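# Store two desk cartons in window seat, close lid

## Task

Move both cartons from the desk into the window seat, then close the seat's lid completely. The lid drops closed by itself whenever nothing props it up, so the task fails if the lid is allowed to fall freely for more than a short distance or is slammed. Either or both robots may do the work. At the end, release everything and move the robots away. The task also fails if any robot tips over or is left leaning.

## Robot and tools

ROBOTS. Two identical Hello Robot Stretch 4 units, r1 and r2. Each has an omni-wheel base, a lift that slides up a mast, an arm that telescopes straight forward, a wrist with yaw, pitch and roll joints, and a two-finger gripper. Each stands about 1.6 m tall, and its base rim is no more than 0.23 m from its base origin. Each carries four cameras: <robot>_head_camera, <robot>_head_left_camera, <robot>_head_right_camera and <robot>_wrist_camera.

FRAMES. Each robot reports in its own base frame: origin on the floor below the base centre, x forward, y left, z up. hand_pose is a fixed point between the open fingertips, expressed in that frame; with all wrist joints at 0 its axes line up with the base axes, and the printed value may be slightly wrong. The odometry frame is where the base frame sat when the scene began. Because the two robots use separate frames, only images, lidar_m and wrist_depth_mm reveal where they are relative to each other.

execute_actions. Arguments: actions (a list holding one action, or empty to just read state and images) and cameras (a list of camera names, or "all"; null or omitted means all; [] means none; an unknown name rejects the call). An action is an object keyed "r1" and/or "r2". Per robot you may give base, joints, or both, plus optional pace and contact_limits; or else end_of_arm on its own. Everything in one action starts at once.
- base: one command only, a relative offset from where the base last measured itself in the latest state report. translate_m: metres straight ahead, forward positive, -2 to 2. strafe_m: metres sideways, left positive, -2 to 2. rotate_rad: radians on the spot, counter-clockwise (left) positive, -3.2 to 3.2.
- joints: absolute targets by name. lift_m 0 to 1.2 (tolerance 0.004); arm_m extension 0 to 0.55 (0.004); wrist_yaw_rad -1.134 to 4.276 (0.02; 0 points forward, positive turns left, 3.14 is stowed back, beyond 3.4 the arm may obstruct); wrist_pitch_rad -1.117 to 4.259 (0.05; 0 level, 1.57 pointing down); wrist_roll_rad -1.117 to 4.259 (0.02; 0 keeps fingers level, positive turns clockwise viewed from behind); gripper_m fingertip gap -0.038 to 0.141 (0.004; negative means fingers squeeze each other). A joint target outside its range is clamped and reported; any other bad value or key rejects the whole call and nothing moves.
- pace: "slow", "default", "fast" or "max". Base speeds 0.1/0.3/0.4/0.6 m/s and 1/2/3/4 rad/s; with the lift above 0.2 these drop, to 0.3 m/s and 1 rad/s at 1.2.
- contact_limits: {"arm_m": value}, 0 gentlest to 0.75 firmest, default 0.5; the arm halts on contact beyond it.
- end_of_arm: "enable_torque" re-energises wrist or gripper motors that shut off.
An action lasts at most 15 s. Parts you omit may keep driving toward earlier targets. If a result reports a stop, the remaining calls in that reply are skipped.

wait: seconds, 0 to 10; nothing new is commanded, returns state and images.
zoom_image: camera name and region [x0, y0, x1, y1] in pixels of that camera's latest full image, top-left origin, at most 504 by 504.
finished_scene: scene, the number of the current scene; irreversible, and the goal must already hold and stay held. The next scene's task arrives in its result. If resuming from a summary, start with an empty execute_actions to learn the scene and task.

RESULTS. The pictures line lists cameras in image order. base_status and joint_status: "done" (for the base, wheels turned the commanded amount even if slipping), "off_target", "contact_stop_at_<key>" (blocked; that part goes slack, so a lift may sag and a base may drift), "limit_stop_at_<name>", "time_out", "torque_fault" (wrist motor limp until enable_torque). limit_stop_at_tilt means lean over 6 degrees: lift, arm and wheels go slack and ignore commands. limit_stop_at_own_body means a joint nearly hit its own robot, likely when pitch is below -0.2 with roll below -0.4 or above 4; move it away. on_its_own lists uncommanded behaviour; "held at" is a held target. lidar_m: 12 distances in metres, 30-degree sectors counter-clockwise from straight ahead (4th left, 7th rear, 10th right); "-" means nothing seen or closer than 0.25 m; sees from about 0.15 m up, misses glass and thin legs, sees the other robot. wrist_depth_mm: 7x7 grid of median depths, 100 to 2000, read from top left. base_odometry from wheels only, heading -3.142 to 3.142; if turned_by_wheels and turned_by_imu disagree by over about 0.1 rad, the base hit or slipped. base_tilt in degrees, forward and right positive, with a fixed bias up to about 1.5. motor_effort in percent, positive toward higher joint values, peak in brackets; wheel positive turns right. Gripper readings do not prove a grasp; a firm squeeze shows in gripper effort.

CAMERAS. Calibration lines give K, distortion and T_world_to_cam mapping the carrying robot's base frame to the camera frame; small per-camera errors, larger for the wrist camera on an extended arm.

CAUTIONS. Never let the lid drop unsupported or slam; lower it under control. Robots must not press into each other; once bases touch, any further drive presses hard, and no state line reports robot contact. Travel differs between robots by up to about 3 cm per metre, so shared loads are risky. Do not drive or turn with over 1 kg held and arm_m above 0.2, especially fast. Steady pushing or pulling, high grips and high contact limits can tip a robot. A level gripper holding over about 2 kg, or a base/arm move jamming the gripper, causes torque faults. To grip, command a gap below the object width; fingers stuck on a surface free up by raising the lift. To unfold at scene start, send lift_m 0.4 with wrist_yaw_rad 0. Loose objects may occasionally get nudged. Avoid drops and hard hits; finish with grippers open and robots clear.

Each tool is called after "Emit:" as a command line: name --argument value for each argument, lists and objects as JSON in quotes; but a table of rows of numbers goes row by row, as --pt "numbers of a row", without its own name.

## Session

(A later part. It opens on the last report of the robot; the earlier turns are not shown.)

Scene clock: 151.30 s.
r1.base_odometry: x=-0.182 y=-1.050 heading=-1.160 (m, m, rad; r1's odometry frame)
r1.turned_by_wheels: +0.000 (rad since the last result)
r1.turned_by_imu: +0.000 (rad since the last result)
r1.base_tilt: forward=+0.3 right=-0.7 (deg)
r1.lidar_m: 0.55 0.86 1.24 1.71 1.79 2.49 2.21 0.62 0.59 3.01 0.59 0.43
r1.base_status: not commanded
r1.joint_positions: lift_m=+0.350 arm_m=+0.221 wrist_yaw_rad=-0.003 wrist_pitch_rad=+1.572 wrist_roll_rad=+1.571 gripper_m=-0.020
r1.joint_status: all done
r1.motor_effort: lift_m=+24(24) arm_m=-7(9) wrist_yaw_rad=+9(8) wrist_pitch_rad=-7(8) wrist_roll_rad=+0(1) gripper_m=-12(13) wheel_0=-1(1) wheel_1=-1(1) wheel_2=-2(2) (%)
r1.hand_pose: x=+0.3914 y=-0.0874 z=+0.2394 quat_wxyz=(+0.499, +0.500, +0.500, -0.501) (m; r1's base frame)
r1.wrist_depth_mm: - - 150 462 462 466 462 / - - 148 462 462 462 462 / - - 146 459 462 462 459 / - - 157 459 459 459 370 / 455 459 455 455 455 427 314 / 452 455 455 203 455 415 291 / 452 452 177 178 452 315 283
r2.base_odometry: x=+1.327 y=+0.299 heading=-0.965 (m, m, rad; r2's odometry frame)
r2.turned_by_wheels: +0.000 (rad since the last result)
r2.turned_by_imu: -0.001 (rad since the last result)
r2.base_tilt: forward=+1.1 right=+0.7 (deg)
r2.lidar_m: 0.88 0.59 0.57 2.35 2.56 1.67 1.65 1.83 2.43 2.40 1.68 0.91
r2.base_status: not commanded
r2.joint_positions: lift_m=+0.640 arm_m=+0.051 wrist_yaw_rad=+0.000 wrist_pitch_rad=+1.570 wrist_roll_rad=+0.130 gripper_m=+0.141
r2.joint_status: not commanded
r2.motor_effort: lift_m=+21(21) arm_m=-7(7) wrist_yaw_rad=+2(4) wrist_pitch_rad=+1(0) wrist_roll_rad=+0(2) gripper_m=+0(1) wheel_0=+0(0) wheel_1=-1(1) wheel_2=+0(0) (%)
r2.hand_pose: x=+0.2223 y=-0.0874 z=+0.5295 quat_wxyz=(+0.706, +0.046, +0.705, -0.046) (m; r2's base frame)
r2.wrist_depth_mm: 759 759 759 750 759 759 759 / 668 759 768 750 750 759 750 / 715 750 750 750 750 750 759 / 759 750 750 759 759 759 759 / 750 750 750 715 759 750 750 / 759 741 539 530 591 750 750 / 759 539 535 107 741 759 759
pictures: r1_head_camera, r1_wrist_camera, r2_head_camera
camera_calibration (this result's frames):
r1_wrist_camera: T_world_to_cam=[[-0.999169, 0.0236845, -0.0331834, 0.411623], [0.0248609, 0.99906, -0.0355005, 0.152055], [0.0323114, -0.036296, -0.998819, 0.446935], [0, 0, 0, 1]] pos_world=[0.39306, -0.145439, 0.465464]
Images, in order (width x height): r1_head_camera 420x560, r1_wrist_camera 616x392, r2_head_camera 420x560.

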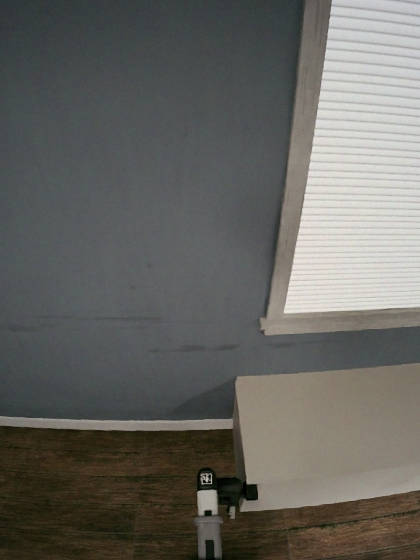

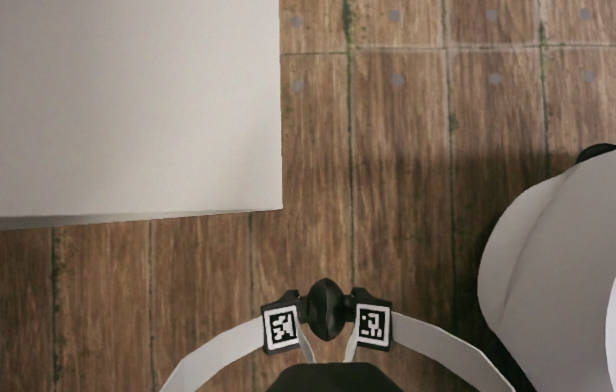

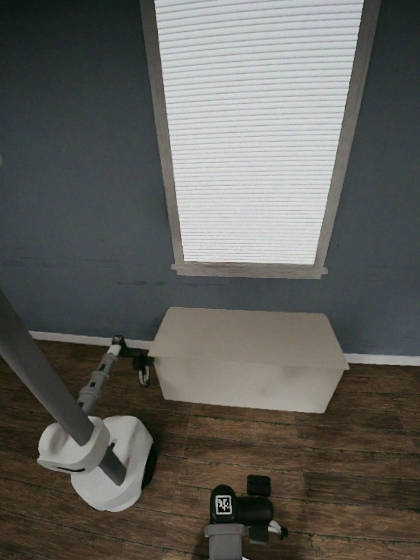

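Emit:
execute_actions --actions '[{"r1": {"joints": {"lift_m": 0.312}, "pace": "slow"}}]' --cameras '["r2_head_camera", "r1_head_camera", "r1_wrist_camera"]'

Scene clock: 152.80 s.
r1.base_odometry: x=-0.182 y=-1.050 heading=-1.160 (m, m, rad; r1's odometry frame)
r1.turned_by_wheels: +0.000 (rad since the last result)
r1.turned_by_imu: +0.000 (rad since the last result)
r1.base_tilt: forward=+0.3 right=-0.7 (deg)
r1.lidar_m: 0.55 0.86 1.23 1.69 1.82 2.50 2.23 0.58 0.60 3.02 0.55 0.43
r1.base_status: not commanded
r1.joint_positions: lift_m=+0.312 arm_m=+0.221 wrist_yaw_rad=-0.001 wrist_pitch_rad=+1.570 wrist_roll_rad=+1.570 gripper_m=-0.020
r1.joint_status: all done
r1.motor_effort: lift_m=+15(24) arm_m=-7(7) wrist_yaw_rad=+2(7) wrist_pitch_rad=-4(8) wrist_roll_rad=+1(0) gripper_m=-11(13) wheel_0=-1(1) wheel_1=+0(1) wheel_2=-1(2) (%)
r1.hand_pose: x=+0.3922 y=-0.0874 z=+0.2020 quat_wxyz=(+0.500, +0.500, +0.500, -0.500) (m; r1's base frame)
r1.wrist_depth_mm: - - 146 430 430 430 430 / - - 145 430 430 430 427 / - - 143 427 430 424 424 / - - 141 427 424 424 382 / 427 427 427 424 424 421 334 / 424 424 424 203 418 418 296 / 421 421 177 178 418 336 282
r2.base_odometry: x=+1.327 y=+0.299 heading=-0.965 (m, m, rad; r2's odometry frame)
r2.turned_by_wheels: +0.000 (rad since the last result)
r2.turned_by_imu: -0.001 (rad since the last result)
r2.base_tilt: forward=+1.1 right=+0.7 (deg)
r2.lidar_m: 0.88 0.58 0.59 2.35 2.59 1.68 1.63 1.82 2.43 2.41 1.71 0.88
r2.base_status: not commanded
r2.joint_positions: lift_m=+0.640 arm_m=+0.051 wrist_yaw_rad=+0.000 wrist_pitch_rad=+1.570 wrist_roll_rad=+0.130 gripper_m=+0.141
r2.joint_status: not commanded
r2.motor_effort: lift_m=+21(21) arm_m=-8(8) wrist_yaw_rad=+4(2) wrist_pitch_rad=+0(0) wrist_roll_rad=+0(0) gripper_m=-2(1) wheel_0=+0(0) wheel_1=-1(1) wheel_2=+0(0) (%)
r2.hand_pose: x=+0.2223 y=-0.0874 z=+0.5295 quat_wxyz=(+0.706, +0.046, +0.705, -0.046) (m; r2's base frame)
r2.wrist_depth_mm: 750 750 750 750 750 750 768 / 668 750 741 750 750 750 759 / 699 750 750 759 750 759 759 / 759 759 759 750 741 750 759 / 750 750 750 723 750 750 750 / 759 759 539 544 585 750 750 / 750 544 535 107 759 750 750
pictures: r1_head_camera, r1_wrist_camera, r2_head_camera
camera_calibration (this result's frames):
r1_wrist_camera: T_world_to_cam=[[-0.99915, 0.0214754, -0.035187, 0.411345], [0.0227233, 0.999113, -0.0354559, 0.151545], [0.0343943, -0.0362253, -0.998752, 0.408769], [0, 0, 0, 1]] pos_world=[0.393493, -0.145436, 0.428106]
Images, in order (width x height): r1_head_camera 420x560, r1_wrist_camera 616x392, r2_head_camera 420x560.

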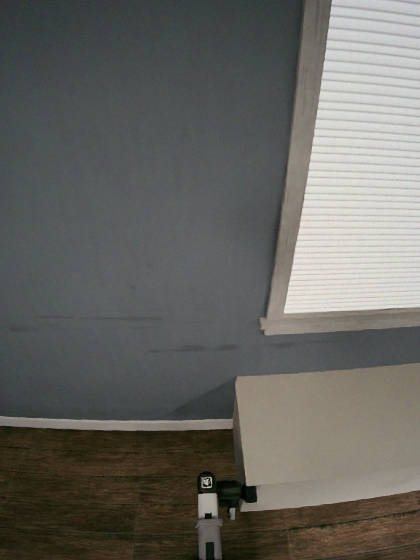

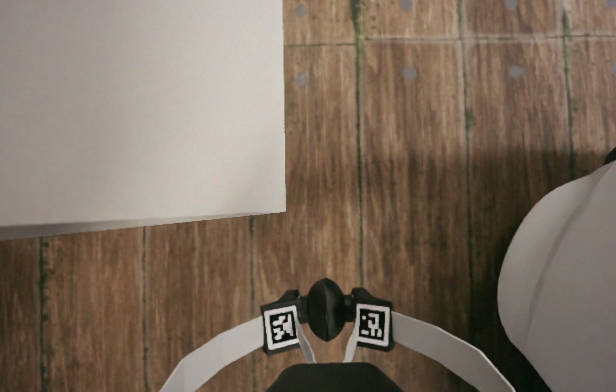

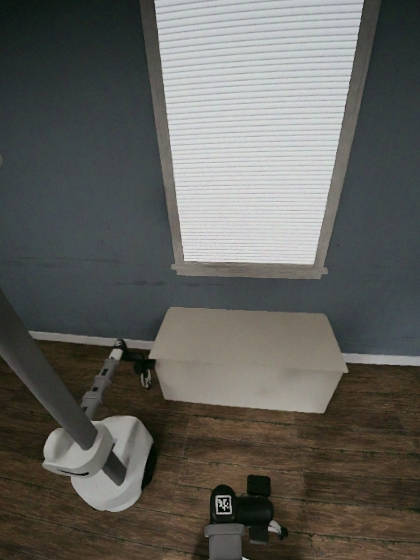

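Emit:
execute_actions --actions '[{"r1": {"base": {"translate_m": -0.35}, "pace": "max"}}]' --cameras '["r2_head_camera", "r1_head_camera", "r1_head_right_camera"]'

Scene clock: 155.27 s.
r1.base_odometry: x=-0.322 y=-0.729 heading=-1.160 (m, m, rad; r1's odometry frame)
r1.turned_by_wheels: +0.000 (rad since the last result)
r1.turned_by_imu: +0.002 (rad since the last result)
r1.base_tilt: forward=+0.3 right=-0.8 (deg)
r1.lidar_m: 0.79 1.23 1.76 1.72 1.76 2.55 1.83 1.88 0.43 0.43 1.05 0.76
r1.base_status: done
r1.joint_positions: lift_m=+0.312 arm_m=+0.221 wrist_yaw_rad=+0.000 wrist_pitch_rad=+1.570 wrist_roll_rad=+1.570 gripper_m=-0.020
r1.joint_status: not commanded
r1.motor_effort: lift_m=+16(16) arm_m=-7(7) wrist_yaw_rad=+1(3) wrist_pitch_rad=-1(2) wrist_roll_rad=+0(0) gripper_m=-12(13) wheel_0=+2(7) wheel_1=+2(7) wheel_2=-1(14) (%)
r1.hand_pose: x=+0.3923 y=-0.0874 z=+0.2020 quat_wxyz=(+0.500, +0.500, +0.500, -0.500) (m; r1's base frame)
r1.wrist_depth_mm: 436 433 433 433 433 430 430 / 436 433 433 430 430 430 427 / 427 430 430 430 424 424 427 / 427 427 424 424 427 424 382 / 424 427 424 424 424 421 334 / 424 424 424 202 421 421 297 / 421 421 177 178 415 329 283
r2.base_odometry: x=+1.327 y=+0.299 heading=-0.965 (m, m, rad; r2's odometry frame)
r2.turned_by_wheels: +0.000 (rad since the last result)
r2.turned_by_imu: -0.001 (rad since the last result)
r2.base_tilt: forward=+1.1 right=+0.7 (deg)
r2.lidar_m: 0.89 0.71 0.43 0.45 2.57 1.65 1.64 1.79 2.43 2.41 1.69 0.88
r2.base_status: not commanded
r2.joint_positions: lift_m=+0.640 arm_m=+0.051 wrist_yaw_rad=+0.000 wrist_pitch_rad=+1.570 wrist_roll_rad=+0.130 gripper_m=+0.141
r2.joint_status: not commanded
r2.motor_effort: lift_m=+21(21) arm_m=-7(7) wrist_yaw_rad=+0(2) wrist_pitch_rad=+0(0) wrist_roll_rad=-1(0) gripper_m=+0(1) wheel_0=+0(0) wheel_1=+0(0) wheel_2=+0(0) (%)
r2.hand_pose: x=+0.2223 y=-0.0874 z=+0.5295 quat_wxyz=(+0.706, +0.046, +0.705, -0.046) (m; r2's base frame)
r2.wrist_depth_mm: 750 750 750 759 759 759 759 / 759 750 759 759 750 750 750 / 759 750 741 759 750 750 759 / 750 750 759 750 750 768 741 / 668 750 750 707 759 750 750 / 676 759 544 539 591 759 750 / 750 539 539 107 759 759 759
pictures: r1_head_camera, r1_head_right_camera, r2_head_camera
Images, in order (width x height): r1_head_camera 420x560, r1_head_right_camera 420x672, r2_head_camera 420x560.

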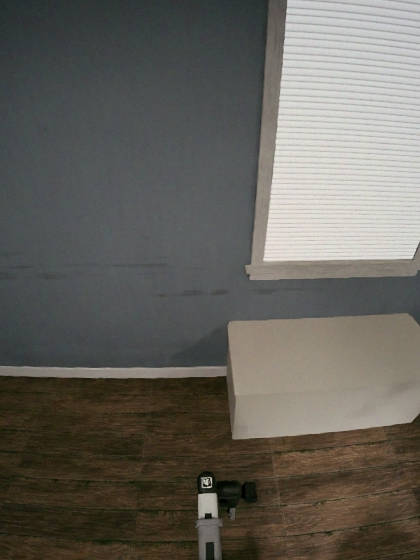

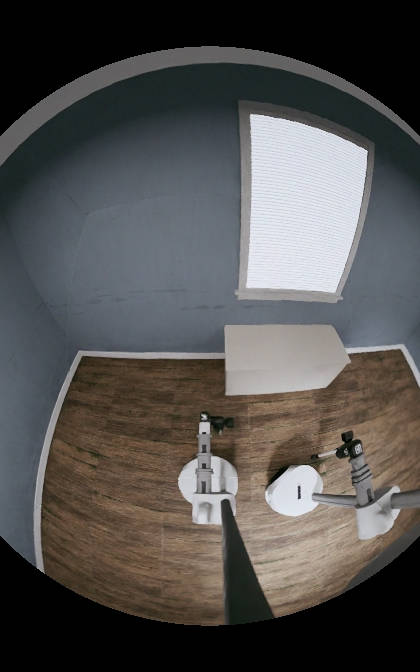

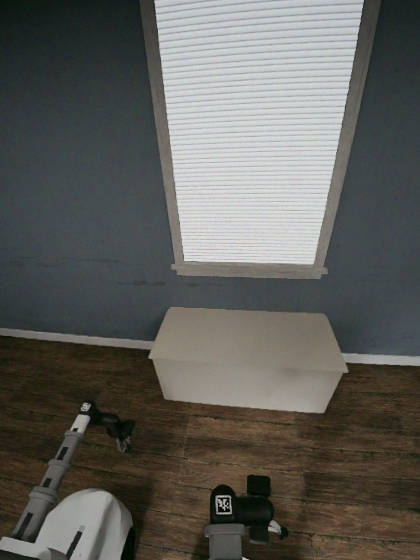

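The lid is shut with both cartons inside, and both robots are clear.

Emit:
finished_scene --scene 2

The scene is finished: the task was done.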